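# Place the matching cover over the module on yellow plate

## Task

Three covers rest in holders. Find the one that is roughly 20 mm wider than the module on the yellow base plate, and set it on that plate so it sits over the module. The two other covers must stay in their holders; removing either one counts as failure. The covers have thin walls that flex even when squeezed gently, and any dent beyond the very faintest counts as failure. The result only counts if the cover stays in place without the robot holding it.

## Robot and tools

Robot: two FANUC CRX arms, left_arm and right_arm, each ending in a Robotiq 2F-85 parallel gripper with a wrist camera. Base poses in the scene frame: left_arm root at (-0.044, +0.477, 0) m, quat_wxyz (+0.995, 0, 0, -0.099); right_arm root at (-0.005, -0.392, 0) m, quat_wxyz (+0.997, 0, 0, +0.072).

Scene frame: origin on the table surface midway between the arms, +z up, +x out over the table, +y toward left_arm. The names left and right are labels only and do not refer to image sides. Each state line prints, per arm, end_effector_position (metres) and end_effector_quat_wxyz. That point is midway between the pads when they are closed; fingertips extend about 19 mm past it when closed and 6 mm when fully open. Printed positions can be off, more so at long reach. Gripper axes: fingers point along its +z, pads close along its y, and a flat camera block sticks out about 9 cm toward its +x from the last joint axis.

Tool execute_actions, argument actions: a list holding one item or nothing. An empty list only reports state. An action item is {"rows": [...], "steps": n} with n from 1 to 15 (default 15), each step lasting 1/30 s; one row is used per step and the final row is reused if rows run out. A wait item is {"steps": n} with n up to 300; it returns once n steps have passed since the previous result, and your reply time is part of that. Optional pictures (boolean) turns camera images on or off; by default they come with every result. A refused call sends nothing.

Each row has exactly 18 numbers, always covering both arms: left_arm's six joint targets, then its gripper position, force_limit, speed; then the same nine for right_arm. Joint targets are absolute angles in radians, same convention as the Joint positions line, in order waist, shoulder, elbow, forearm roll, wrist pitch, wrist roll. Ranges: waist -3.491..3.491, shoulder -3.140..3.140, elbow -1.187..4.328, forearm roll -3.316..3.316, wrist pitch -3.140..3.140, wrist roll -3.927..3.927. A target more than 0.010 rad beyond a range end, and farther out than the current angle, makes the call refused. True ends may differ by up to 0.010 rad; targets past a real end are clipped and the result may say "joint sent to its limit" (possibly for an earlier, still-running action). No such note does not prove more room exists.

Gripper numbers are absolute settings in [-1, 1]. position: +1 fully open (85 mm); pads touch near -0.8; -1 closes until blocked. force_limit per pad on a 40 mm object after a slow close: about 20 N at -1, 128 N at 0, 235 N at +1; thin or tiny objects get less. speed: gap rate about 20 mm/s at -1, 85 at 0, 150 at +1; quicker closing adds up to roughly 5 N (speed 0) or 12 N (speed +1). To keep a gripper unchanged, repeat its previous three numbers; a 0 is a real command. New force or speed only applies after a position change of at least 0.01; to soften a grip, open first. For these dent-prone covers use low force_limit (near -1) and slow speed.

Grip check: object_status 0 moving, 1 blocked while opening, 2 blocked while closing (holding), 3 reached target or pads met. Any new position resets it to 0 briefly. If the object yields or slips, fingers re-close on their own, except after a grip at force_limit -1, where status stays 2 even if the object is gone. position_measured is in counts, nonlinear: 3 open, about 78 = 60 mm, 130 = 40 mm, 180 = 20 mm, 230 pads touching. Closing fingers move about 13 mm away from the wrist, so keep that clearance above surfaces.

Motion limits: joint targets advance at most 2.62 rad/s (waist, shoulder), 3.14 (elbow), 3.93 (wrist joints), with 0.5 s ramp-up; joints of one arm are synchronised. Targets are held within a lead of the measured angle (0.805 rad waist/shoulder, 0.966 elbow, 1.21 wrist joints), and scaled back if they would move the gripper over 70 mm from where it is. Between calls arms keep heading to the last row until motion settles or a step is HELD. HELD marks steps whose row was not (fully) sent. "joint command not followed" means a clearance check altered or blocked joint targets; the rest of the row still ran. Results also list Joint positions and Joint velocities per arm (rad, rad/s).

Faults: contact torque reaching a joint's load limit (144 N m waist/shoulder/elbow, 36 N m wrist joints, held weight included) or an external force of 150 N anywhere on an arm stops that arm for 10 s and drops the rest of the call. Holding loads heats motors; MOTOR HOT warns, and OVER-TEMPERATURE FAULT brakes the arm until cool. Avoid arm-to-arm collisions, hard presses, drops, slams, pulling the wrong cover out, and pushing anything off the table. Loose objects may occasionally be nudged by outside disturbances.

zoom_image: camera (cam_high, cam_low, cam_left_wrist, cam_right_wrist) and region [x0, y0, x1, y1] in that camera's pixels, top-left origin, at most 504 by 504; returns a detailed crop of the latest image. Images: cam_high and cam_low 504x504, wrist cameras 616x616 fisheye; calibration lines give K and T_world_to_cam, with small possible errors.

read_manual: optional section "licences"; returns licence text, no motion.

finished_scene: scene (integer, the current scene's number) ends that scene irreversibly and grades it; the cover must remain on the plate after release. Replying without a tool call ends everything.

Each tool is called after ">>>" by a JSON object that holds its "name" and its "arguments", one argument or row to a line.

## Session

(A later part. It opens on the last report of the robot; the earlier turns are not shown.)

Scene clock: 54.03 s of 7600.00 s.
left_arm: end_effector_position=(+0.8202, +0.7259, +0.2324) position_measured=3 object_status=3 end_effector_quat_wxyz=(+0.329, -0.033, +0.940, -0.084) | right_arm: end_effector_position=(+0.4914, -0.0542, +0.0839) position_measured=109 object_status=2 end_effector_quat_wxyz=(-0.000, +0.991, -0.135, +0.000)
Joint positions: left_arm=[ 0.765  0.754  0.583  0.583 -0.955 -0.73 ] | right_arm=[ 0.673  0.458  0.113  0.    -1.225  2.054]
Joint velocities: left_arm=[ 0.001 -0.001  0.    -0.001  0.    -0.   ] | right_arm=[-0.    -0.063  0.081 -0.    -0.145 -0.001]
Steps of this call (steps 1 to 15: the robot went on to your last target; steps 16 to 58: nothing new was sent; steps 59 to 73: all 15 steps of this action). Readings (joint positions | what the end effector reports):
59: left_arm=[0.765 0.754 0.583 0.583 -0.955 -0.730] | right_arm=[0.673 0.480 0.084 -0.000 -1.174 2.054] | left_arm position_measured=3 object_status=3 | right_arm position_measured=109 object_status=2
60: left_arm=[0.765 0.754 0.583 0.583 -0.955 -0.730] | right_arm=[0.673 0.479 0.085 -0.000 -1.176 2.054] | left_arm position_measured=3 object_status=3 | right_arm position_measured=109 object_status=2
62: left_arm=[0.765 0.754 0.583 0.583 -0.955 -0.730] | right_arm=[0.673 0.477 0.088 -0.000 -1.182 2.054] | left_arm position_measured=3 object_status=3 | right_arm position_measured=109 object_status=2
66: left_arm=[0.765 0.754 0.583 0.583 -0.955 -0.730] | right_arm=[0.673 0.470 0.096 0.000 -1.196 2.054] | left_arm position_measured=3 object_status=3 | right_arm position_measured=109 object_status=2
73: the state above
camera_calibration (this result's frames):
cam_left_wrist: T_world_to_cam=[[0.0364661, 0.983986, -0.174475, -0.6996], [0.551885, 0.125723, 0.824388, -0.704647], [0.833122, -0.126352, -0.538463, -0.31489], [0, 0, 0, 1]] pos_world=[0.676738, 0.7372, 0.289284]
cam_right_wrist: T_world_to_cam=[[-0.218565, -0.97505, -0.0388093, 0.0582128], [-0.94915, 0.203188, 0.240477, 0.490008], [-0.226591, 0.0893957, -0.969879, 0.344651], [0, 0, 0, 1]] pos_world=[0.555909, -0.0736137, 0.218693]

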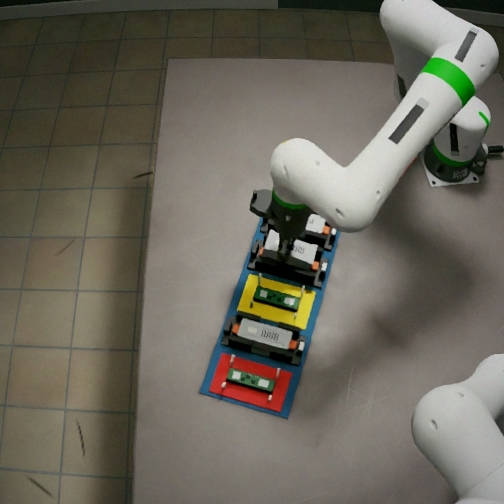

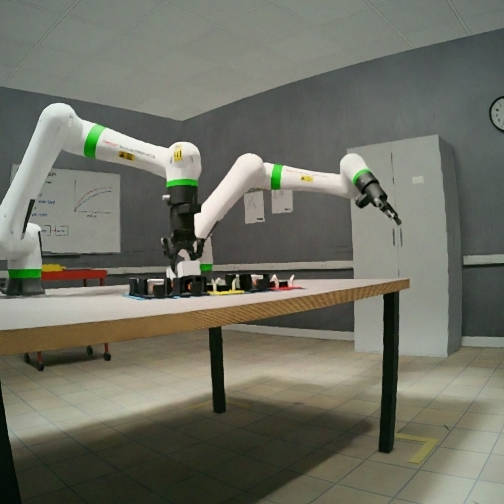

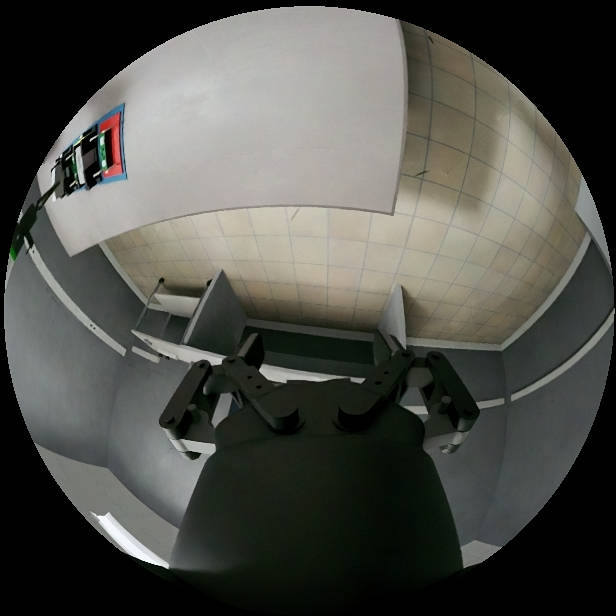

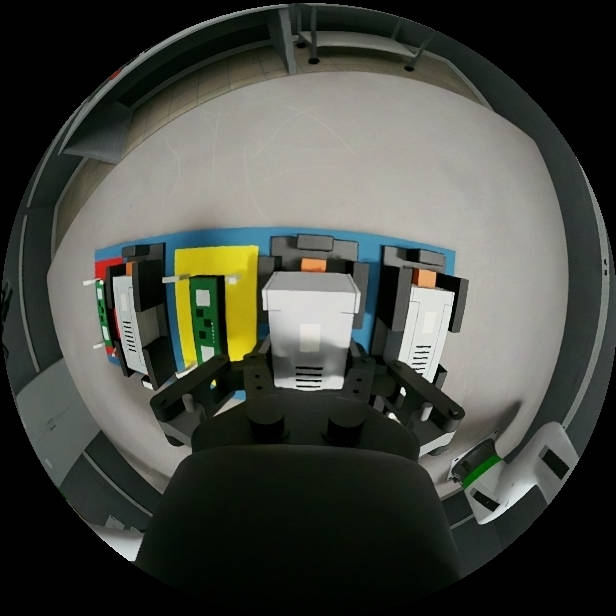

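>>> {"name": "execute_actions", "arguments": {
  "actions": [
    {"rows":[[0.765,0.754,0.583,0.583,-0.955,-0.73,1,-1,0,0.6732,0.449,0.127,0,-1.249,2.054,-1,-0.62,-1],[0.765,0.754,0.583,0.583,-0.955,-0.73,1,-1,0,0.6732,0.449,0.127,0,-1.249,2.054,-1,-0.62,-1],[0.765,0.754,0.583,0.583,-0.955,-0.73,1,-1,0,0.6732,0.445,0.136,0,-1.262,2.054,-1,-0.62,-1],[0.765,0.754,0.583,0.583,-0.955,-0.73,1,-1,0,0.6732,0.445,0.136,0,-1.262,2.054,-1,-0.62,-1],[0.765,0.754,0.583,0.583,-0.955,-0.73,1,-1,0,0.6732,0.440,0.144,0,-1.275,2.054,-1,-0.62,-1],[0.765,0.754,0.583,0.583,-0.955,-0.73,1,-1,0,0.6732,0.440,0.144,0,-1.275,2.054,-1,-0.62,-1],[0.765,0.754,0.583,0.583,-0.955,-0.73,1,-1,0,0.6732,0.436,0.152,0,-1.287,2.054,-1,-0.62,-1],[0.765,0.754,0.583,0.583,-0.955,-0.73,1,-1,0,0.6732,0.436,0.152,0,-1.287,2.054,-1,-0.62,-1],[0.765,0.754,0.583,0.583,-0.955,-0.73,1,-1,0,0.6732,0.432,0.160,0,-1.299,2.054,-1,-0.62,-1],[0.765,0.754,0.583,0.583,-0.955,-0.73,1,-1,0,0.6732,0.432,0.160,0,-1.299,2.054,-1,-0.62,-1],[0.765,0.754,0.583,0.583,-0.955,-0.73,1,-1,0,0.6732,0.4276,0.1687,0,-1.312,2.054,-1,-0.62,-1]],"steps":15}
  ],
  "pictures": false
}}

>>> {"name": "execute_actions", "arguments": {
  "actions": [
    {"rows":[[0.765,0.754,0.583,0.583,-0.955,-0.73,1,-1,0,0.6837,0.4566,0.2122,0,-1.3265,2.0435,-1,-0.62,-1],[0.765,0.754,0.583,0.583,-0.955,-0.73,1,-1,0,0.6837,0.4566,0.2122,0,-1.3265,2.0435,-1,-0.62,-1],[0.765,0.754,0.583,0.583,-0.955,-0.73,1,-1,0,0.6837,0.4566,0.2122,0,-1.3265,2.0435,-1,-0.62,-1],[0.765,0.754,0.583,0.583,-0.955,-0.73,1,-1,0,0.6942,0.4856,0.2558,0,-1.341,2.033,-1,-0.62,-1],[0.765,0.754,0.583,0.583,-0.955,-0.73,1,-1,0,0.6942,0.4856,0.2558,0,-1.341,2.033,-1,-0.62,-1],[0.765,0.754,0.583,0.583,-0.955,-0.73,1,-1,0,0.6942,0.4856,0.2558,0,-1.341,2.033,-1,-0.62,-1],[0.765,0.754,0.583,0.583,-0.955,-0.73,1,-1,0,0.7047,0.5146,0.2993,0,-1.3556,2.0225,-1,-0.62,-1],[0.765,0.754,0.583,0.583,-0.955,-0.73,1,-1,0,0.7047,0.5146,0.2993,0,-1.3556,2.0225,-1,-0.62,-1],[0.765,0.754,0.583,0.583,-0.955,-0.73,1,-1,0,0.7047,0.5146,0.2993,0,-1.3556,2.0225,-1,-0.62,-1],[0.765,0.754,0.583,0.583,-0.955,-0.73,1,-1,0,0.7152,0.5436,0.3428,0,-1.370,2.012,-1,-0.62,-1],[0.765,0.754,0.583,0.583,-0.955,-0.73,1,-1,0,0.7152,0.5436,0.3428,0,-1.370,2.012,-1,-0.62,-1],[0.765,0.754,0.583,0.583,-0.955,-0.73,1,-1,0,0.7152,0.5436,0.3428,0,-1.370,2.012,-1,-0.62,-1],[0.765,0.754,0.583,0.583,-0.955,-0.73,1,-1,0,0.7257,0.5726,0.3864,0,-1.3846,2.0015,-1,-0.62,-1]],"steps":15}
  ],
  "pictures": false
}}

>>> {"name": "execute_actions", "arguments": {
  "actions": [
    {"rows":[[0.765,0.754,0.583,0.583,-0.955,-0.73,1,-1,0,0.7362,0.6016,0.4299,0,-1.399,1.991,-1,-0.62,-1],[0.765,0.754,0.583,0.583,-0.955,-0.73,1,-1,0,0.7362,0.6016,0.4299,0,-1.399,1.991,-1,-0.62,-1],[0.765,0.754,0.583,0.583,-0.955,-0.73,1,-1,0,0.7362,0.6016,0.4299,0,-1.399,1.991,-1,-0.62,-1],[0.765,0.754,0.583,0.583,-0.955,-0.73,1,-1,0,0.7467,0.6306,0.4735,0,-1.4137,1.9805,-1,-0.62,-1],[0.765,0.754,0.583,0.583,-0.955,-0.73,1,-1,0,0.7467,0.6306,0.4735,0,-1.4137,1.9805,-1,-0.62,-1],[0.765,0.754,0.583,0.583,-0.955,-0.73,1,-1,0,0.7467,0.6306,0.4735,0,-1.4137,1.9805,-1,-0.62,-1],[0.765,0.754,0.583,0.583,-0.955,-0.73,1,-1,0,0.7572,0.6596,0.517,0,-1.4282,1.970,-1,-0.62,-1]],"steps":15}
  ],
  "pictures": false
}}

>>> {"name": "execute_actions", "arguments": {
  "actions": [
    {"steps":10}
  ]
}}

>>> {"name": "zoom_image", "arguments": {
  "camera": "cam_low",
  "region": [140,210,280,310]
}}

>>> {"name": "zoom_image", "arguments": {
  "camera": "cam_right_wrist",
  "region": [180,200,450,450]
}}

Scene clock: 58.27 s of 7600.00 s.
left_arm: end_effector_position=(+0.8202, +0.7259, +0.2324) position_measured=3 object_status=3 end_effector_quat_wxyz=(+0.329, -0.033, +0.940, -0.084) | right_arm: end_effector_position=(+0.4911, -0.0546, +0.1245) position_measured=109 object_status=2 end_effector_quat_wxyz=(+0.000, +0.991, -0.135, +0.000)
Joint positions: left_arm=[ 0.765  0.754  0.583  0.583 -0.955 -0.73 ] | right_arm=[ 0.673  0.428  0.168  0.    -1.311  2.054]
Joint velocities: left_arm=[-0.    -0.001  0.     0.001  0.     0.   ] | right_arm=[ 0.    -0.002  0.009  0.001 -0.017 -0.001]
Steps of this call (steps 1 to 30: the robot went on to your last target; steps 31 to 90: nothing new was sent; then 0.73 s passed at rest; steps 91 to 105: all 15 steps of this action). Readings (joint positions | what the end effector reports):
91: left_arm=[0.765 0.754 0.583 0.583 -0.955 -0.730] | right_arm=[0.673 0.453 0.120 -0.000 -1.238 2.054] | left_arm position_measured=3 object_status=3 | right_arm position_measured=109 object_status=2
92: left_arm=[0.765 0.754 0.583 0.583 -0.955 -0.730] | right_arm=[0.673 0.451 0.123 -0.000 -1.243 2.054] | left_arm position_measured=3 object_status=3 | right_arm position_measured=109 object_status=2
94: left_arm=[0.765 0.754 0.583 0.583 -0.955 -0.730] | right_arm=[0.673 0.448 0.130 -0.000 -1.253 2.054] | left_arm position_measured=3 object_status=3 | right_arm position_measured=109 object_status=2
98: left_arm=[0.765 0.754 0.583 0.583 -0.955 -0.730] | right_arm=[0.673 0.439 0.146 -0.000 -1.278 2.054] | left_arm position_measured=3 object_status=3 | right_arm position_measured=109 object_status=2
105: the state above

Scene clock: 58.77 s of 7600.00 s.
left_arm: end_effector_position=(+0.8202, +0.7259, +0.2324) position_measured=3 object_status=3 end_effector_quat_wxyz=(+0.329, -0.033, +0.940, -0.084) | right_arm: end_effector_position=(+0.5092, +0.0086, +0.1270) position_measured=109 object_status=2 end_effector_quat_wxyz=(-0.000, +0.991, -0.135, +0.000)
Joint positions: left_arm=[ 0.765  0.754  0.583  0.583 -0.955 -0.73 ] | right_arm=[ 0.72   0.557  0.363  0.    -1.377  2.007]
Joint velocities: left_arm=[ 0.    -0.001  0.001 -0.    -0.     0.   ] | right_arm=[ 0.104  0.281  0.413 -0.    -0.136 -0.097]
Steps of this call (steps 1 to 15: all 15 steps of this action). Readings (joint positions | what the end effector reports):
1: left_arm=[0.765 0.754 0.583 0.583 -0.955 -0.730] | right_arm=[0.673 0.428 0.169 0.000 -1.312 2.054] | left_arm position_measured=3 object_status=3 | right_arm position_measured=109 object_status=2
2: left_arm=[0.765 0.754 0.583 0.583 -0.955 -0.730] | right_arm=[0.674 0.432 0.175 0.000 -1.314 2.053] | left_arm position_measured=3 object_status=3 | right_arm position_measured=109 object_status=2
4: left_arm=[0.765 0.754 0.583 0.583 -0.955 -0.730] | right_arm=[0.681 0.449 0.201 0.000 -1.323 2.047] | left_arm position_measured=3 object_status=3 | right_arm position_measured=109 object_status=2
8: left_arm=[0.765 0.754 0.583 0.583 -0.955 -0.730] | right_arm=[0.695 0.489 0.261 0.000 -1.343 2.032] | left_arm position_measured=3 object_status=3 | right_arm position_measured=109 object_status=2
15: the state above

Scene clock: 59.27 s of 7600.00 s.
left_arm: end_effector_position=(+0.8202, +0.7259, +0.2324) position_measured=3 object_status=3 end_effector_quat_wxyz=(+0.329, -0.033, +0.940, -0.084) | right_arm: end_effector_position=(+0.5176, +0.0573, +0.1248) position_measured=109 object_status=2 end_effector_quat_wxyz=(-0.000, +0.991, -0.135, +0.000)
Joint positions: left_arm=[ 0.765  0.754  0.583  0.583 -0.955 -0.73 ] | right_arm=[ 0.757  0.659  0.517 -0.    -1.428  1.97 ]
Joint velocities: left_arm=[ 0.     0.001  0.     0.001 -0.     0.   ] | right_arm=[-0.     0.001  0.003  0.    -0.    -0.001]
Steps of this call (steps 1 to 15: all 15 steps of this action). Readings (joint positions | what the end effector reports):
1: left_arm=[0.765 0.754 0.583 0.583 -0.955 -0.730] | right_arm=[0.723 0.566 0.376 0.000 -1.381 2.004] | left_arm position_measured=3 object_status=3 | right_arm position_measured=109 object_status=2
2: left_arm=[0.765 0.754 0.583 0.583 -0.955 -0.730] | right_arm=[0.727 0.576 0.391 0.000 -1.386 2.000] | left_arm position_measured=3 object_status=3 | right_arm position_measured=109 object_status=2
4: left_arm=[0.765 0.754 0.583 0.583 -0.955 -0.730] | right_arm=[0.734 0.595 0.419 -0.000 -1.396 1.994] | left_arm position_measured=3 object_status=3 | right_arm position_measured=109 object_status=2
8: left_arm=[0.765 0.754 0.583 0.583 -0.955 -0.730] | right_arm=[0.748 0.634 0.478 -0.000 -1.415 1.979] | left_arm position_measured=3 object_status=3 | right_arm position_measured=109 object_status=2
15: the state above

Scene clock: 59.60 s of 7600.00 s.
left_arm: end_effector_position=(+0.8202, +0.7259, +0.2324) position_measured=3 object_status=3 end_effector_quat_wxyz=(+0.329, -0.033, +0.940, -0.084) | right_arm: end_effector_position=(+0.5176, +0.0574, +0.1247) position_measured=109 object_status=2 end_effector_quat_wxyz=(-0.000, +0.991, -0.135, -0.000)
Joint positions: left_arm=[ 0.765  0.754  0.583  0.583 -0.955 -0.73 ] | right_arm=[ 0.757  0.66   0.517 -0.    -1.428  1.97 ]
Joint velocities: left_arm=[ 0.     0.    -0.001  0.001 -0.001  0.   ] | right_arm=[-0.001  0.    -0.001 -0.001 -0.     0.   ]
Steps of this call (steps 1 to 10: the robot went on to your last target). Readings (joint positions | what the end effector reports):
1: left_arm=[0.765 0.754 0.583 0.583 -0.955 -0.730] | right_arm=[0.757 0.659 0.517 -0.000 -1.428 1.970] | left_arm position_measured=3 object_status=3 | right_arm position_measured=109 object_status=2
2: left_arm=[0.765 0.754 0.583 0.583 -0.955 -0.730] | right_arm=[0.757 0.660 0.517 -0.000 -1.428 1.970] | left_arm position_measured=3 object_status=3 | right_arm position_measured=109 object_status=2
4: left_arm=[0.765 0.754 0.583 0.583 -0.955 -0.730] | right_arm=[0.757 0.660 0.517 -0.000 -1.428 1.970] | left_arm position_measured=3 object_status=3 | right_arm position_measured=109 object_status=2
8: left_arm=[0.765 0.754 0.583 0.583 -0.955 -0.730] | right_arm=[0.757 0.660 0.517 -0.000 -1.428 1.970] | left_arm position_measured=3 object_status=3 | right_arm position_measured=109 object_status=2
10: the state above
camera_calibration (this result's frames):
cam_left_wrist: T_world_to_cam=[[0.0364662, 0.983986, -0.174475, -0.6996], [0.551885, 0.125723, 0.824389, -0.704647], [0.833122, -0.126352, -0.538463, -0.31489], [0, 0, 0, 1]] pos_world=[0.676738, 0.7372, 0.289284]
cam_right_wrist: T_world_to_cam=[[-0.218598, -0.975056, -0.0384727, 0.174289], [-0.949065, 0.203272, 0.240741, 0.48234], [-0.226916, 0.0891387, -0.969827, 0.380363], [0, 0, 0, 1]] pos_world=[0.582182, 0.0379904, 0.259473]

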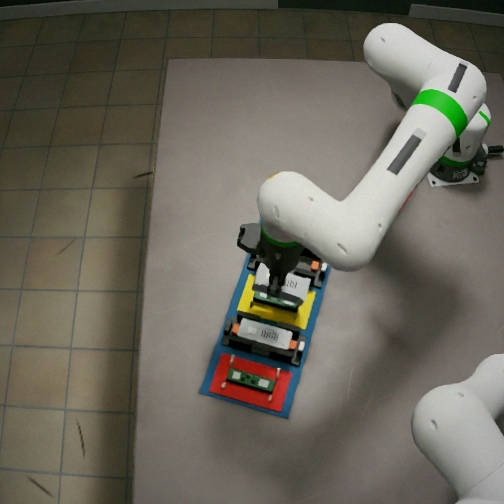

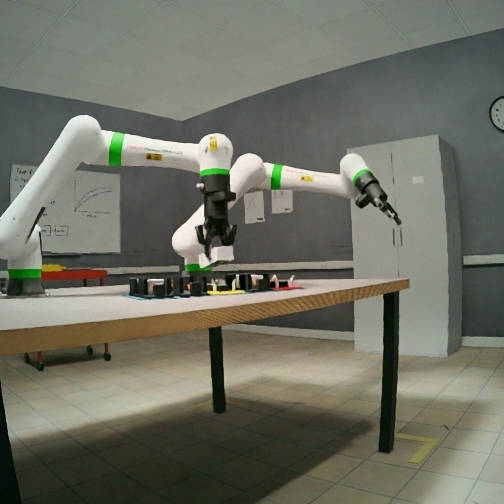

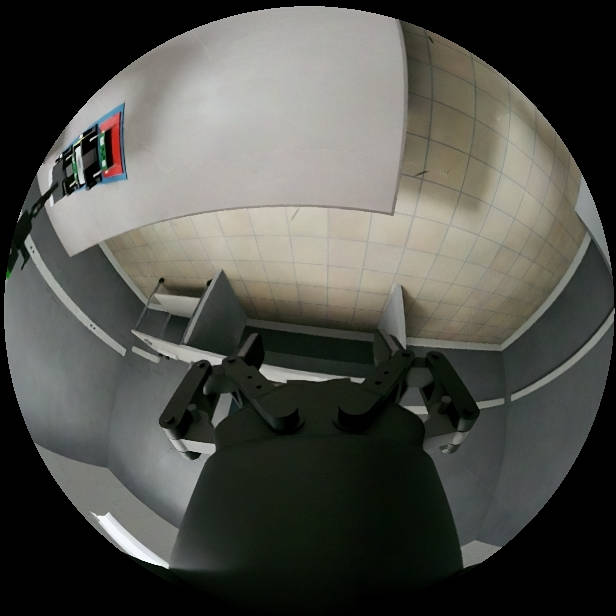

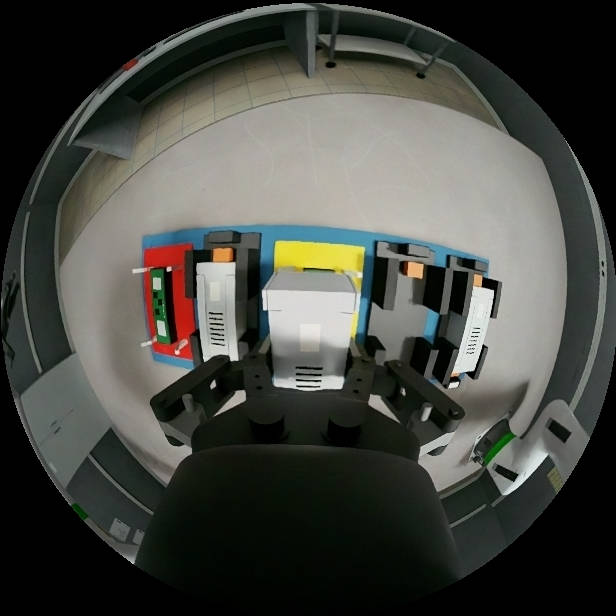

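Region (140, 210, 280, 310) of cam_low's 504x504 image, scaled by 3.600, with more detail than that image has; it fills the top 360 rows of this view, and the rest is white.

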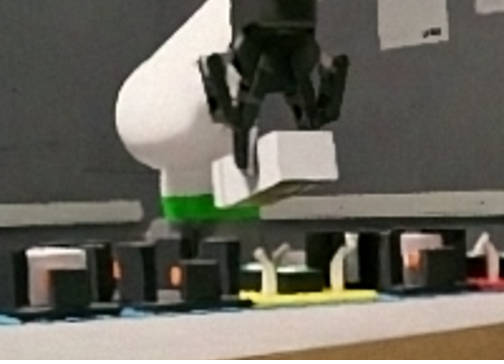

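Region (180, 200, 450, 450) of cam_right_wrist's 616x616 image, scaled by 1.867, with more detail than that image has; it fills the top 467 rows of this view, and the rest is white.

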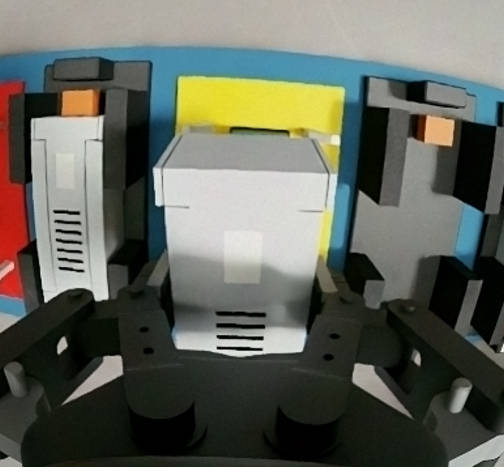

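>>> {"name": "execute_actions", "arguments": {
  "actions": [
    {"rows":[[0.765,0.754,0.583,0.583,-0.955,-0.73,1,-1,0,0.809,0.6186,0.455,0,-1.407,1.9185,-1,-0.62,-1],[0.765,0.754,0.583,0.583,-0.955,-0.73,1,-1,0,0.809,0.6186,0.455,0,-1.407,1.9185,-1,-0.62,-1],[0.765,0.754,0.583,0.583,-0.955,-0.73,1,-1,0,0.809,0.6186,0.455,0,-1.407,1.9185,-1,-0.62,-1],[0.765,0.754,0.583,0.583,-0.955,-0.73,1,-1,0,0.860,0.5776,0.393,0,-1.386,1.867,-1,-0.62,-1],[0.765,0.754,0.583,0.583,-0.955,-0.73,1,-1,0,0.860,0.5776,0.393,0,-1.386,1.867,-1,-0.62,-1],[0.765,0.754,0.583,0.583,-0.955,-0.73,1,-1,0,0.860,0.5776,0.393,0,-1.386,1.867,-1,-0.62,-1],[0.765,0.754,0.583,0.583,-0.955,-0.73,1,-1,0,0.912,0.5365,0.331,0,-1.365,1.8155,-1,-0.62,-1],[0.765,0.754,0.583,0.583,-0.955,-0.73,1,-1,0,0.912,0.5365,0.331,0,-1.365,1.8155,-1,-0.62,-1],[0.765,0.754,0.583,0.583,-0.955,-0.73,1,-1,0,0.912,0.5365,0.331,0,-1.365,1.8155,-1,-0.62,-1],[0.765,0.754,0.583,0.583,-0.955,-0.73,1,-1,0,0.9635,0.4955,0.269,0,-1.344,1.764,-1,-0.62,-1],[0.765,0.754,0.583,0.583,-0.955,-0.73,1,-1,0,0.9635,0.4955,0.269,0,-1.344,1.764,-1,-0.62,-1],[0.765,0.754,0.583,0.583,-0.955,-0.73,1,-1,0,0.9635,0.4955,0.269,0,-1.344,1.764,-1,-0.62,-1],[0.765,0.754,0.583,0.583,-0.955,-0.73,1,-1,0,1.0151,0.4545,0.2071,0,-1.3234,1.7125,-1,-0.62,-1]],"steps":15}
  ],
  "pictures": false
}}

>>> {"name": "execute_actions", "arguments": {
  "actions": [
    {"rows":[[0.765,0.754,0.583,0.583,-0.955,-0.73,1,-1,0,1.0151,0.4545,0.2071,0,-1.3234,1.7125,-1,-0.62,-1],[0.765,0.754,0.583,0.583,-0.955,-0.73,1,-1,0,1.0151,0.4545,0.2071,0,-1.3234,1.7125,-1,-0.62,-1],[0.765,0.754,0.583,0.583,-0.955,-0.73,1,-1,0,1.0151,0.4545,0.2071,0,-1.3234,1.7125,-1,-0.62,-1],[0.765,0.754,0.583,0.583,-0.955,-0.73,1,-1,0,1.0151,0.4545,0.2071,0,-1.3234,1.7125,-1,-0.62,-1],[0.765,0.754,0.583,0.583,-0.955,-0.73,1,-1,0,1.0151,0.471,0.178,0,-1.278,1.7125,-1,-0.62,-1],[0.765,0.754,0.583,0.583,-0.955,-0.73,1,-1,0,1.0151,0.471,0.178,0,-1.278,1.7125,-1,-0.62,-1],[0.765,0.754,0.583,0.583,-0.955,-0.73,1,-1,0,1.0151,0.471,0.178,0,-1.278,1.7125,-1,-0.62,-1],[0.765,0.754,0.583,0.583,-0.955,-0.73,1,-1,0,1.0151,0.4877,0.1495,0,-1.2326,1.7125,-1,-0.62,-1],[0.765,0.754,0.583,0.583,-0.955,-0.73,1,-1,0,1.0151,0.4877,0.1495,0,-1.2326,1.7125,-1,-0.62,-1],[0.765,0.754,0.583,0.583,-0.955,-0.73,1,-1,0,1.0151,0.4877,0.1495,0,-1.2326,1.7125,-1,-0.62,-1],[0.765,0.754,0.583,0.583,-0.955,-0.73,1,-1,0,1.0151,0.5044,0.1208,0,-1.1872,1.7125,-1,-0.62,-1]],"steps":15}
  ]
}}

>>> {"name": "zoom_image", "arguments": {
  "camera": "cam_low",
  "region": [120,210,280,320]
}}

Scene clock: 65.83 s of 7600.00 s.
left_arm: end_effector_position=(+0.8202, +0.7259, +0.2324) position_measured=3 object_status=3 end_effector_quat_wxyz=(+0.329, -0.033, +0.940, -0.084) | right_arm: end_effector_position=(+0.3761, +0.1001, +0.1257) position_measured=109 object_status=2 end_effector_quat_wxyz=(-0.000, +0.991, -0.135, +0.000)
Joint positions: left_arm=[ 0.765  0.754  0.583  0.583 -0.955 -0.73 ] | right_arm=[ 0.98   0.483  0.25  -0.    -1.338  1.748]
Joint velocities: left_arm=[ 0.001 -0.    -0.001  0.    -0.    -0.   ] | right_arm=[ 0.506 -0.399 -0.597 -0.     0.197 -0.494]
Steps of this call (steps 1 to 15: the robot went on to your last target; steps 16 to 90: nothing new was sent; then 2.73 s passed at rest; steps 91 to 105: all 15 steps of this action). Readings (joint positions | what the end effector reports):
91: left_arm=[0.765 0.754 0.583 0.583 -0.955 -0.730] | right_arm=[0.758 0.659 0.517 0.000 -1.428 1.969] | left_arm position_measured=3 object_status=3 | right_arm position_measured=109 object_status=2
92: left_arm=[0.765 0.754 0.583 0.583 -0.955 -0.730] | right_arm=[0.762 0.656 0.511 0.000 -1.426 1.965] | left_arm position_measured=3 object_status=3 | right_arm position_measured=109 object_status=2
94: left_arm=[0.765 0.754 0.583 0.583 -0.955 -0.730] | right_arm=[0.788 0.636 0.480 0.000 -1.416 1.939] | left_arm position_measured=3 object_status=3 | right_arm position_measured=109 object_status=2
98: left_arm=[0.765 0.754 0.583 0.583 -0.955 -0.730] | right_arm=[0.858 0.579 0.396 0.000 -1.387 1.869] | left_arm position_measured=3 object_status=3 | right_arm position_measured=109 object_status=2
105: the state above

Scene clock: 66.33 s of 7600.00 s.
left_arm: end_effector_position=(+0.8202, +0.7259, +0.2324) position_measured=3 object_status=3 end_effector_quat_wxyz=(+0.329, -0.033, +0.940, -0.084) | right_arm: end_effector_position=(+0.3536, +0.1024, +0.0611) position_measured=109 object_status=2 end_effector_quat_wxyz=(+0.000, +0.991, -0.135, -0.000)
Joint positions: left_arm=[ 0.765  0.754  0.583  0.583 -0.955 -0.73 ] | right_arm=[ 1.015  0.504  0.123 -0.    -1.191  1.713]
Joint velocities: left_arm=[ 0.001  0.    -0.001  0.     0.     0.   ] | right_arm=[ 0.     0.042 -0.069 -0.001  0.113  0.002]
Steps of this call (steps 1 to 15: all 15 steps of this action). Readings (joint positions | what the end effector reports):
1: left_arm=[0.765 0.754 0.583 0.583 -0.955 -0.730] | right_arm=[0.995 0.471 0.232 -0.000 -1.332 1.733] | left_arm position_measured=3 object_status=3 | right_arm position_measured=109 object_status=2
2: left_arm=[0.765 0.754 0.583 0.583 -0.955 -0.730] | right_arm=[1.006 0.462 0.218 -0.000 -1.327 1.722] | left_arm position_measured=3 object_status=3 | right_arm position_measured=109 object_status=2
4: left_arm=[0.765 0.754 0.583 0.583 -0.955 -0.730] | right_arm=[1.015 0.455 0.208 -0.000 -1.324 1.713] | left_arm position_measured=3 object_status=3 | right_arm position_measured=109 object_status=2
8: left_arm=[0.765 0.754 0.583 0.583 -0.955 -0.730] | right_arm=[1.015 0.468 0.183 -0.000 -1.287 1.713] | left_arm position_measured=3 object_status=3 | right_arm position_measured=109 object_status=2
15: the state above
camera_calibration (this result's frames):
cam_left_wrist: T_world_to_cam=[[0.0364663, 0.983986, -0.174475, -0.6996], [0.551885, 0.125723, 0.824389, -0.704647], [0.833122, -0.126353, -0.538463, -0.31489], [0, 0, 0, 1]] pos_world=[0.676738, 0.7372, 0.289284]
cam_right_wrist: T_world_to_cam=[[-0.218245, -0.975158, -0.0378967, 0.179721], [-0.949079, 0.203048, 0.240873, 0.332841], [-0.227195, 0.0885364, -0.969816, 0.277589], [0, 0, 0, 1]] pos_world=[0.418183, 0.0830971, 0.195849]

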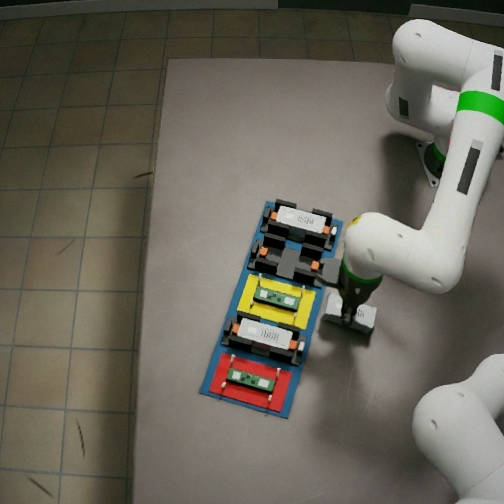

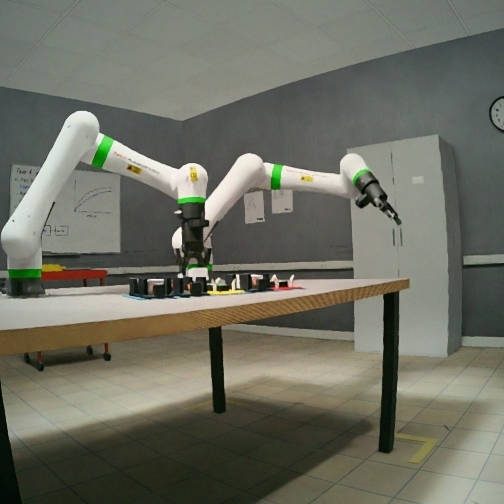

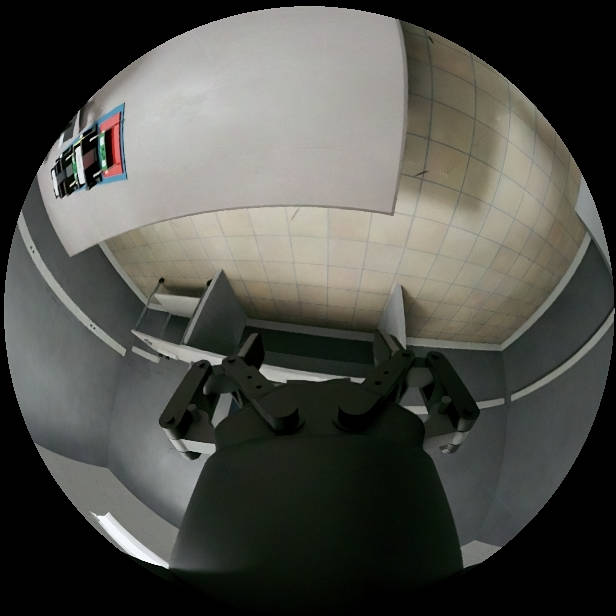

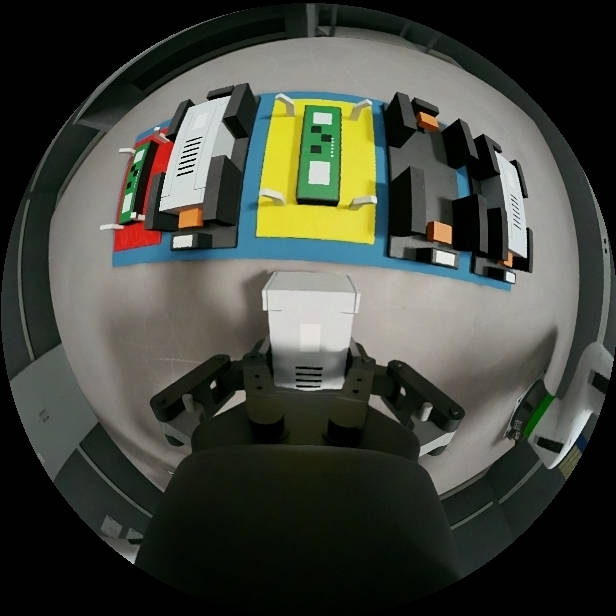

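Region (120, 210, 280, 320) of cam_low's 504x504 image, scaled by 3.150, with more detail than that image has; it fills the top 346 rows of this view, and the rest is white.

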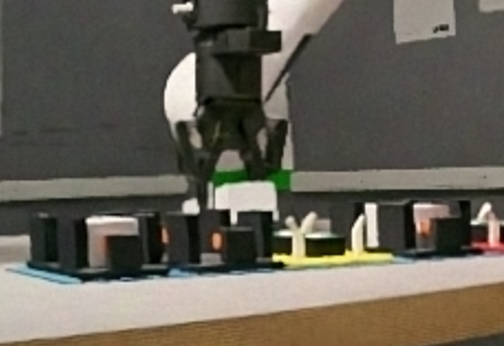

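>>> {"name": "execute_actions", "arguments": {
  "actions": [
    {"rows":[[0.765,0.754,0.583,0.583,-0.955,-0.73,1,-1,0,1.0151,0.509,0.1155,0,-1.177,1.7125,-1,-0.62,-1],[0.765,0.754,0.583,0.583,-0.955,-0.73,1,-1,0,1.0151,0.509,0.1155,0,-1.177,1.7125,-1,-0.62,-1],[0.765,0.754,0.583,0.583,-0.955,-0.73,1,-1,0,1.0151,0.509,0.1155,0,-1.177,1.7125,-1,-0.62,-1],[0.765,0.754,0.583,0.583,-0.955,-0.73,1,-1,0,1.0151,0.514,0.110,0,-1.167,1.7125,-1,-0.62,-1],[0.765,0.754,0.583,0.583,-0.955,-0.73,1,-1,0,1.0151,0.514,0.110,0,-1.167,1.7125,-1,-0.62,-1],[0.765,0.754,0.583,0.583,-0.955,-0.73,1,-1,0,1.0151,0.514,0.110,0,-1.167,1.7125,-1,-0.62,-1],[0.765,0.754,0.583,0.583,-0.955,-0.73,1,-1,0,1.0151,0.519,0.105,0,-1.157,1.7125,-1,-0.62,-1],[0.765,0.754,0.583,0.583,-0.955,-0.73,1,-1,0,1.0151,0.519,0.105,0,-1.157,1.7125,-1,-0.62,-1],[0.765,0.754,0.583,0.583,-0.955,-0.73,1,-1,0,1.0151,0.519,0.105,0,-1.157,1.7125,-1,-0.62,-1],[0.765,0.754,0.583,0.583,-0.955,-0.73,1,-1,0,1.0151,0.524,0.0996,0,-1.1466,1.7125,-1,-0.62,-1],[0.765,0.754,0.583,0.583,-0.955,-0.73,1,-1,0,1.0151,0.524,0.0996,0,-1.1466,1.7125,-1,-0.62,-1],[0.765,0.754,0.583,0.583,-0.955,-0.73,1,-1,0,1.0151,0.524,0.0996,0,-1.1466,1.7125,-1,-0.62,-1],[0.765,0.754,0.583,0.583,-0.955,-0.73,1,-1,0,1.0151,0.5288,0.0943,0,-1.1363,1.7125,-1,-0.62,-1]],"steps":15}
  ]
}}

>>> {"name": "zoom_image", "arguments": {
  "camera": "cam_high",
  "region": [290,240,420,370]
}}

Scene clock: 68.53 s of 7600.00 s.
left_arm: end_effector_position=(+0.8202, +0.7259, +0.2324) position_measured=3 object_status=3 end_effector_quat_wxyz=(+0.329, -0.033, +0.940, -0.084) | right_arm: end_effector_position=(+0.3536, +0.1023, +0.0359) position_measured=109 object_status=2 end_effector_quat_wxyz=(+0.000, +0.991, -0.135, -0.000)
Joint positions: left_arm=[ 0.765  0.754  0.583  0.583 -0.955 -0.73 ] | right_arm=[ 1.015  0.528  0.096 -0.    -1.139  1.712]
Joint velocities: left_arm=[-0.    -0.001 -0.     0.    -0.    -0.   ] | right_arm=[-0.     0.04  -0.038  0.     0.065  0.   ]
Steps of this call (steps 1 to 15: the robot went on to your last target; steps 16 to 51: nothing new was sent; steps 52 to 66: all 15 steps of this action). Readings (joint positions | what the end effector reports):
52: left_arm=[0.765 0.754 0.583 0.583 -0.955 -0.730] | right_arm=[1.015 0.505 0.120 0.000 -1.186 1.712] | left_arm position_measured=3 object_status=3 | right_arm position_measured=109 object_status=2
53: left_arm=[0.765 0.754 0.583 0.583 -0.955 -0.730] | right_arm=[1.015 0.506 0.118 0.000 -1.182 1.712] | left_arm position_measured=3 object_status=3 | right_arm position_measured=109 object_status=2
55: left_arm=[0.765 0.754 0.583 0.583 -0.955 -0.730] | right_arm=[1.015 0.509 0.115 0.000 -1.177 1.712] | left_arm position_measured=3 object_status=3 | right_arm position_measured=109 object_status=2
59: left_arm=[0.765 0.754 0.583 0.583 -0.955 -0.730] | right_arm=[1.015 0.516 0.108 0.000 -1.163 1.712] | left_arm position_measured=3 object_status=3 | right_arm position_measured=109 object_status=2
66: the state above
camera_calibration (this result's frames):
cam_left_wrist: T_world_to_cam=[[0.0364662, 0.983986, -0.174475, -0.6996], [0.551885, 0.125723, 0.824389, -0.704647], [0.833123, -0.126352, -0.538462, -0.31489], [0, 0, 0, 1]] pos_world=[0.676738, 0.7372, 0.289284]
cam_right_wrist: T_world_to_cam=[[-0.218192, -0.97516, -0.0381494, 0.178715], [-0.94912, 0.202946, 0.240798, 0.338905], [-0.227074, 0.0887486, -0.969825, 0.253121], [0, 0, 0, 1]] pos_world=[0.418133, 0.0830327, 0.170693]

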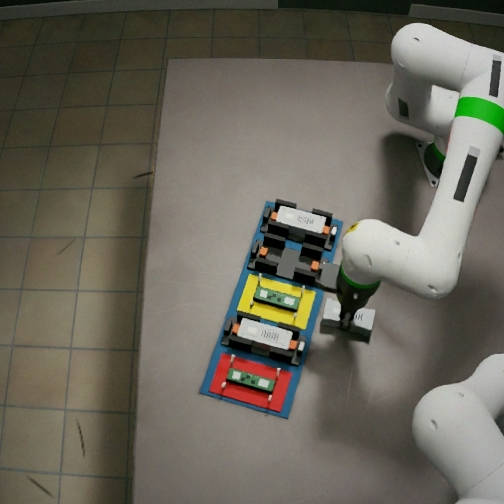

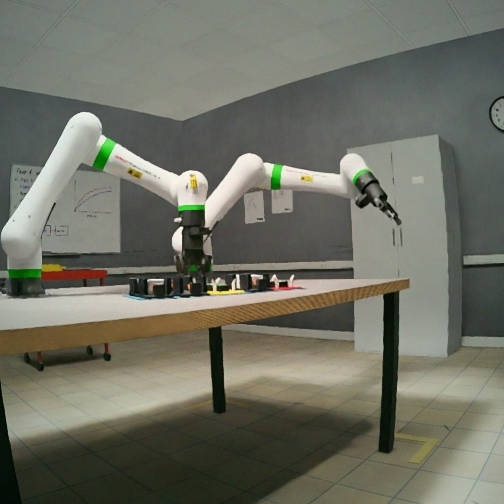

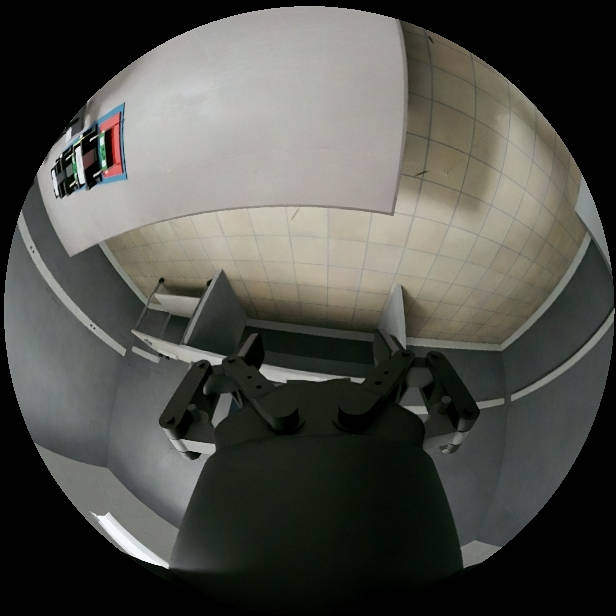

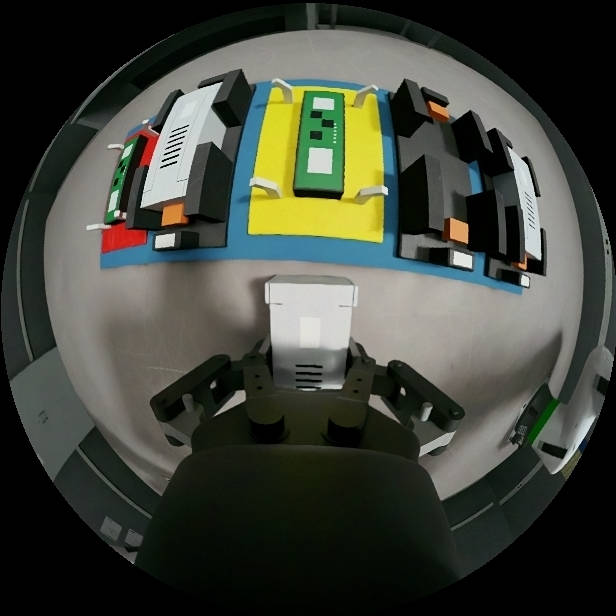

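Region (290, 240, 420, 370) of cam_high's 504x504 image, scaled by 3.877, with more detail than that image has.

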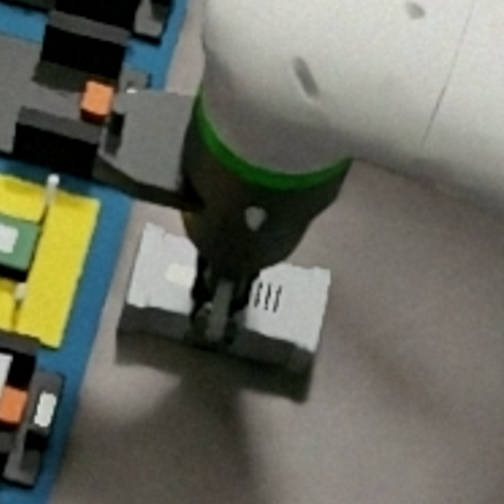

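>>> {"name": "execute_actions", "arguments": {
  "actions": [
    {"rows":[[0.765,0.754,0.583,0.583,-0.955,-0.73,1,-1,0,1.0151,0.5288,0.0943,0,-1.1363,1.7125,0.4,-1,-0.5]],"steps":15}
  ]
}}

>>> {"name": "execute_actions", "arguments": {
  "actions": [
    {"rows":[[0.765,0.754,0.583,0.583,-0.955,-0.73,1,-1,0,1.0151,0.5288,0.0943,0,-1.1363,1.7125,-1,-0.7,-1]],"steps":15}
  ],
  "pictures": false
}}

>>> {"name": "execute_actions", "arguments": {
  "actions": [
    {"steps":30}
  ]
}}

Scene clock: 69.90 s of 7600.00 s.
left_arm: end_effector_position=(+0.8202, +0.7259, +0.2324) position_measured=3 object_status=3 end_effector_quat_wxyz=(+0.329, -0.033, +0.940, -0.084) | right_arm: end_effector_position=(+0.3536, +0.1024, +0.0348) position_measured=78 object_status=0 end_effector_quat_wxyz=(+0.000, +0.991, -0.135, -0.000)
Joint positions: left_arm=[ 0.765  0.754  0.583  0.583 -0.955 -0.73 ] | right_arm=[ 1.015  0.529  0.094 -0.    -1.136  1.712]
Joint velocities: left_arm=[ 0.001 -0.001  0.    -0.001 -0.001 -0.   ] | right_arm=[-0. -0. -0.  0.  0.  0.]
Steps of this call (steps 1 to 15: the robot went on to your last target; steps 16 to 26: nothing new was sent; steps 27 to 41: all 15 steps of this action). Readings (joint positions | what the end effector reports):
27: left_arm=[0.765 0.754 0.583 0.583 -0.955 -0.730] | right_arm=[1.015 0.529 0.094 -0.000 -1.136 1.712] | left_arm position_measured=3 object_status=3 | right_arm position_measured=109 object_status=0
28: left_arm=[0.765 0.754 0.583 0.583 -0.955 -0.730] | right_arm=[1.015 0.529 0.094 -0.000 -1.136 1.712] | left_arm position_measured=3 object_status=3 | right_arm position_measured=108 object_status=0
30: left_arm=[0.765 0.754 0.583 0.583 -0.955 -0.730] | right_arm=[1.015 0.529 0.094 -0.000 -1.136 1.712] | left_arm position_measured=3 object_status=3 | right_arm position_measured=101 object_status=0
34: left_arm=[0.765 0.754 0.583 0.583 -0.955 -0.730] | right_arm=[1.015 0.529 0.094 -0.000 -1.136 1.712] | left_arm position_measured=3 object_status=3 | right_arm position_measured=84 object_status=0
41: the state above
camera_calibration (this result's frames):
cam_left_wrist: T_world_to_cam=[[0.0364661, 0.983986, -0.174475, -0.6996], [0.551885, 0.125723, 0.824388, -0.704647], [0.833122, -0.126352, -0.538463, -0.31489], [0, 0, 0, 1]] pos_world=[0.676738, 0.7372, 0.289284]
cam_right_wrist: T_world_to_cam=[[-0.21819, -0.975153, -0.0383464, 0.178718], [-0.94914, 0.202902, 0.240759, 0.339212], [-0.226996, 0.0889272, -0.969827, 0.251923], [0, 0, 0, 1]] pos_world=[0.41814, 0.0830482, 0.169507]

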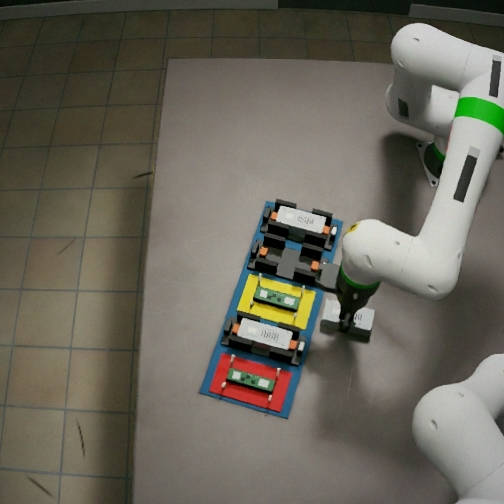

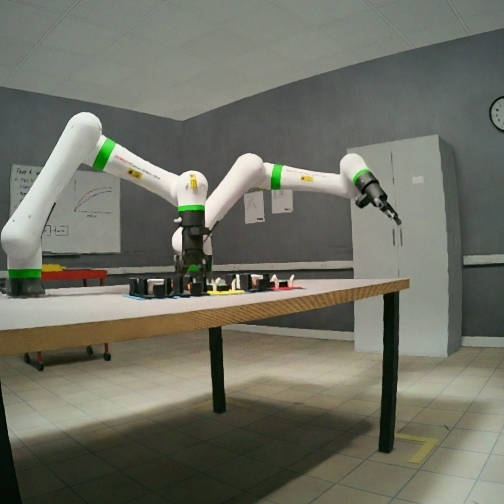

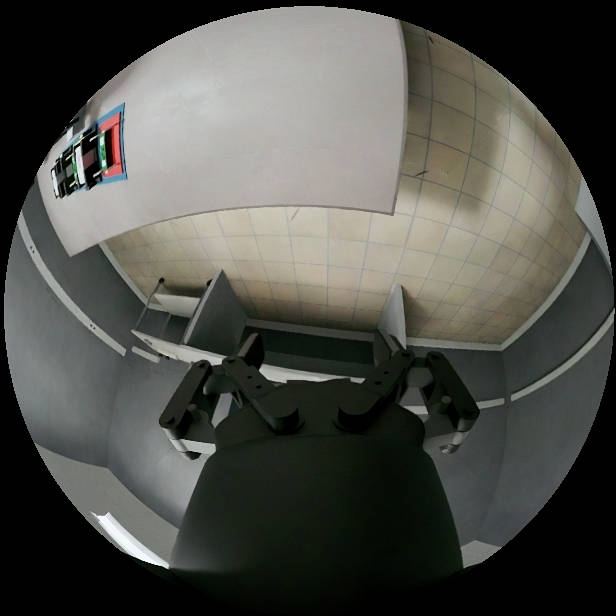

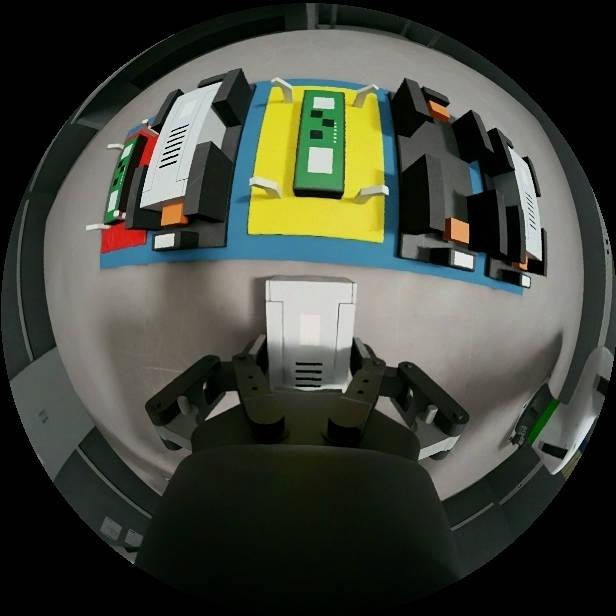

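Scene clock: 70.40 s of 7600.00 s.
left_arm: end_effector_position=(+0.8202, +0.7259, +0.2324) position_measured=3 object_status=3 end_effector_quat_wxyz=(+0.329, -0.033, +0.940, -0.084) | right_arm: end_effector_position=(+0.3536, +0.1024, +0.0348) position_measured=99 object_status=0 end_effector_quat_wxyz=(+0.000, +0.991, -0.135, -0.000)
Joint positions: left_arm=[ 0.765  0.754  0.583  0.583 -0.955 -0.73 ] | right_arm=[ 1.015  0.529  0.094 -0.    -1.136  1.712]
Joint velocities: left_arm=[-0.    -0.001  0.001  0.001  0.     0.   ] | right_arm=[ 0.001 -0.001 -0.     0.    -0.     0.   ]
Steps of this call (steps 1 to 15: all 15 steps of this action). Readings (joint positions | what the end effector reports):
1: left_arm=[0.765 0.754 0.583 0.583 -0.955 -0.730] | right_arm=[1.015 0.529 0.094 -0.000 -1.136 1.712] | left_arm position_measured=3 object_status=3 | right_arm position_measured=78 object_status=0
2: left_arm=[0.765 0.754 0.583 0.583 -0.955 -0.730] | right_arm=[1.015 0.529 0.094 -0.000 -1.136 1.712] | left_arm position_measured=3 object_status=3 | right_arm position_measured=79 object_status=0
4: left_arm=[0.765 0.754 0.583 0.583 -0.955 -0.730] | right_arm=[1.015 0.529 0.094 -0.000 -1.136 1.712] | left_arm position_measured=3 object_status=3 | right_arm position_measured=81 object_status=0
8: left_arm=[0.765 0.754 0.583 0.583 -0.955 -0.730] | right_arm=[1.015 0.529 0.094 -0.000 -1.136 1.712] | left_arm position_measured=3 object_status=3 | right_arm position_measured=88 object_status=0
15: the state above

Scene clock: 71.40 s of 7600.00 s.
left_arm: end_effector_position=(+0.8202, +0.7259, +0.2324) position_measured=3 object_status=3 end_effector_quat_wxyz=(+0.329, -0.033, +0.940, -0.084) | right_arm: end_effector_position=(+0.3536, +0.1024, +0.0349) position_measured=106 object_status=2 end_effector_quat_wxyz=(-0.000, +0.991, -0.135, +0.000)
Joint positions: left_arm=[ 0.765  0.754  0.583  0.583 -0.955 -0.73 ] | right_arm=[ 1.015  0.529  0.094 -0.    -1.136  1.712]
Joint velocities: left_arm=[ 0.001  0.    -0.001  0.001 -0.    -0.001] | right_arm=[ 0.     0.    -0.001  0.     0.001  0.001]
Steps of this call (steps 1 to 15: the robot went on to your last target; steps 16 to 30: nothing new was sent). Readings (joint positions | what the end effector reports):
1: left_arm=[0.765 0.754 0.583 0.583 -0.955 -0.730] | right_arm=[1.015 0.529 0.094 -0.000 -1.136 1.712] | left_arm position_measured=3 object_status=3 | right_arm position_measured=100 object_status=0
2: left_arm=[0.765 0.754 0.583 0.583 -0.955 -0.730] | right_arm=[1.015 0.529 0.094 -0.000 -1.136 1.712] | left_arm position_measured=3 object_status=3 | right_arm position_measured=101 object_status=0
4: left_arm=[0.765 0.754 0.583 0.583 -0.955 -0.730] | right_arm=[1.015 0.529 0.094 -0.000 -1.136 1.712] | left_arm position_measured=3 object_status=3 | right_arm position_measured=104 object_status=0
8: left_arm=[0.765 0.754 0.583 0.583 -0.955 -0.730] | right_arm=[1.015 0.529 0.094 -0.000 -1.136 1.712] | left_arm position_measured=3 object_status=3 | right_arm position_measured=106 object_status=0
30: the state above
All arms were judged still, so your last target was given up. Only a new action makes them travel on or press farther. Fingers that are still opening or closing keep moving.
camera_calibration (this result's frames):
cam_left_wrist: T_world_to_cam=[[0.0364661, 0.983986, -0.174475, -0.6996], [0.551885, 0.125723, 0.824388, -0.704647], [0.833122, -0.126352, -0.538463, -0.31489], [0, 0, 0, 1]] pos_world=[0.676738, 0.7372, 0.289284]
cam_right_wrist: T_world_to_cam=[[-0.218186, -0.975145, -0.0385596, 0.178776], [-0.949161, 0.202854, 0.240717, 0.339206], [-0.226912, 0.0891204, -0.969829, 0.251991], [0, 0, 0, 1]] pos_world=[0.418147, 0.0830656, 0.169629]

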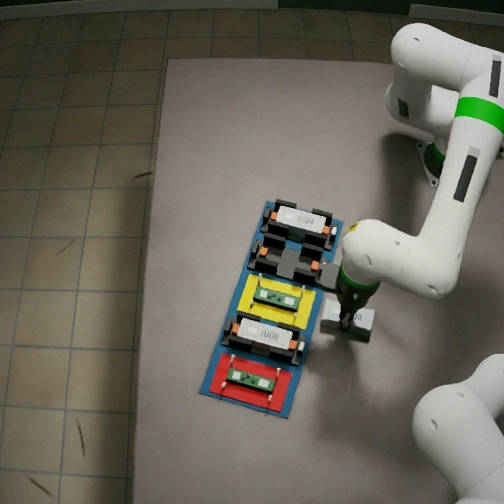

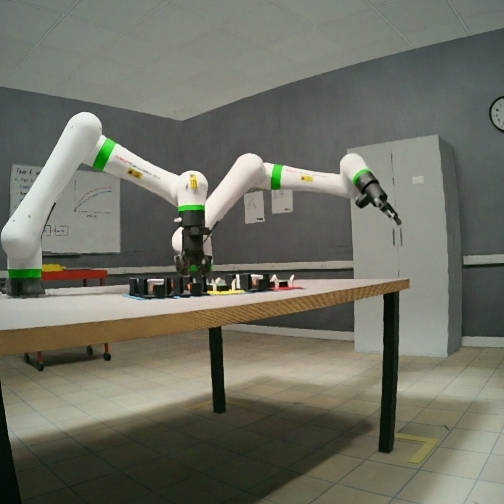

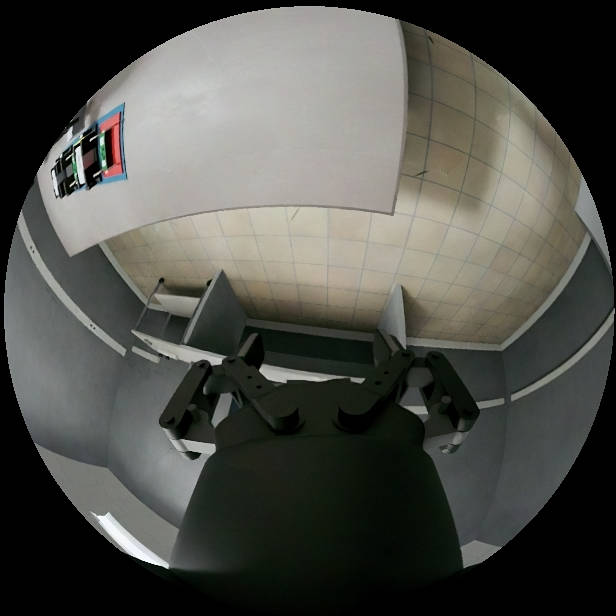

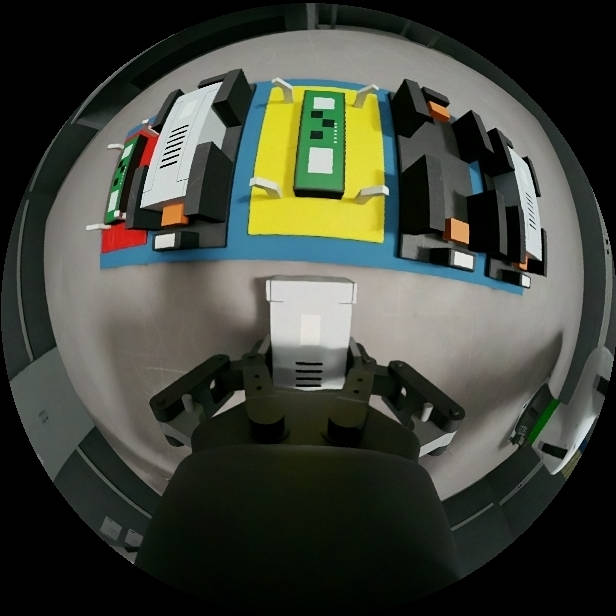

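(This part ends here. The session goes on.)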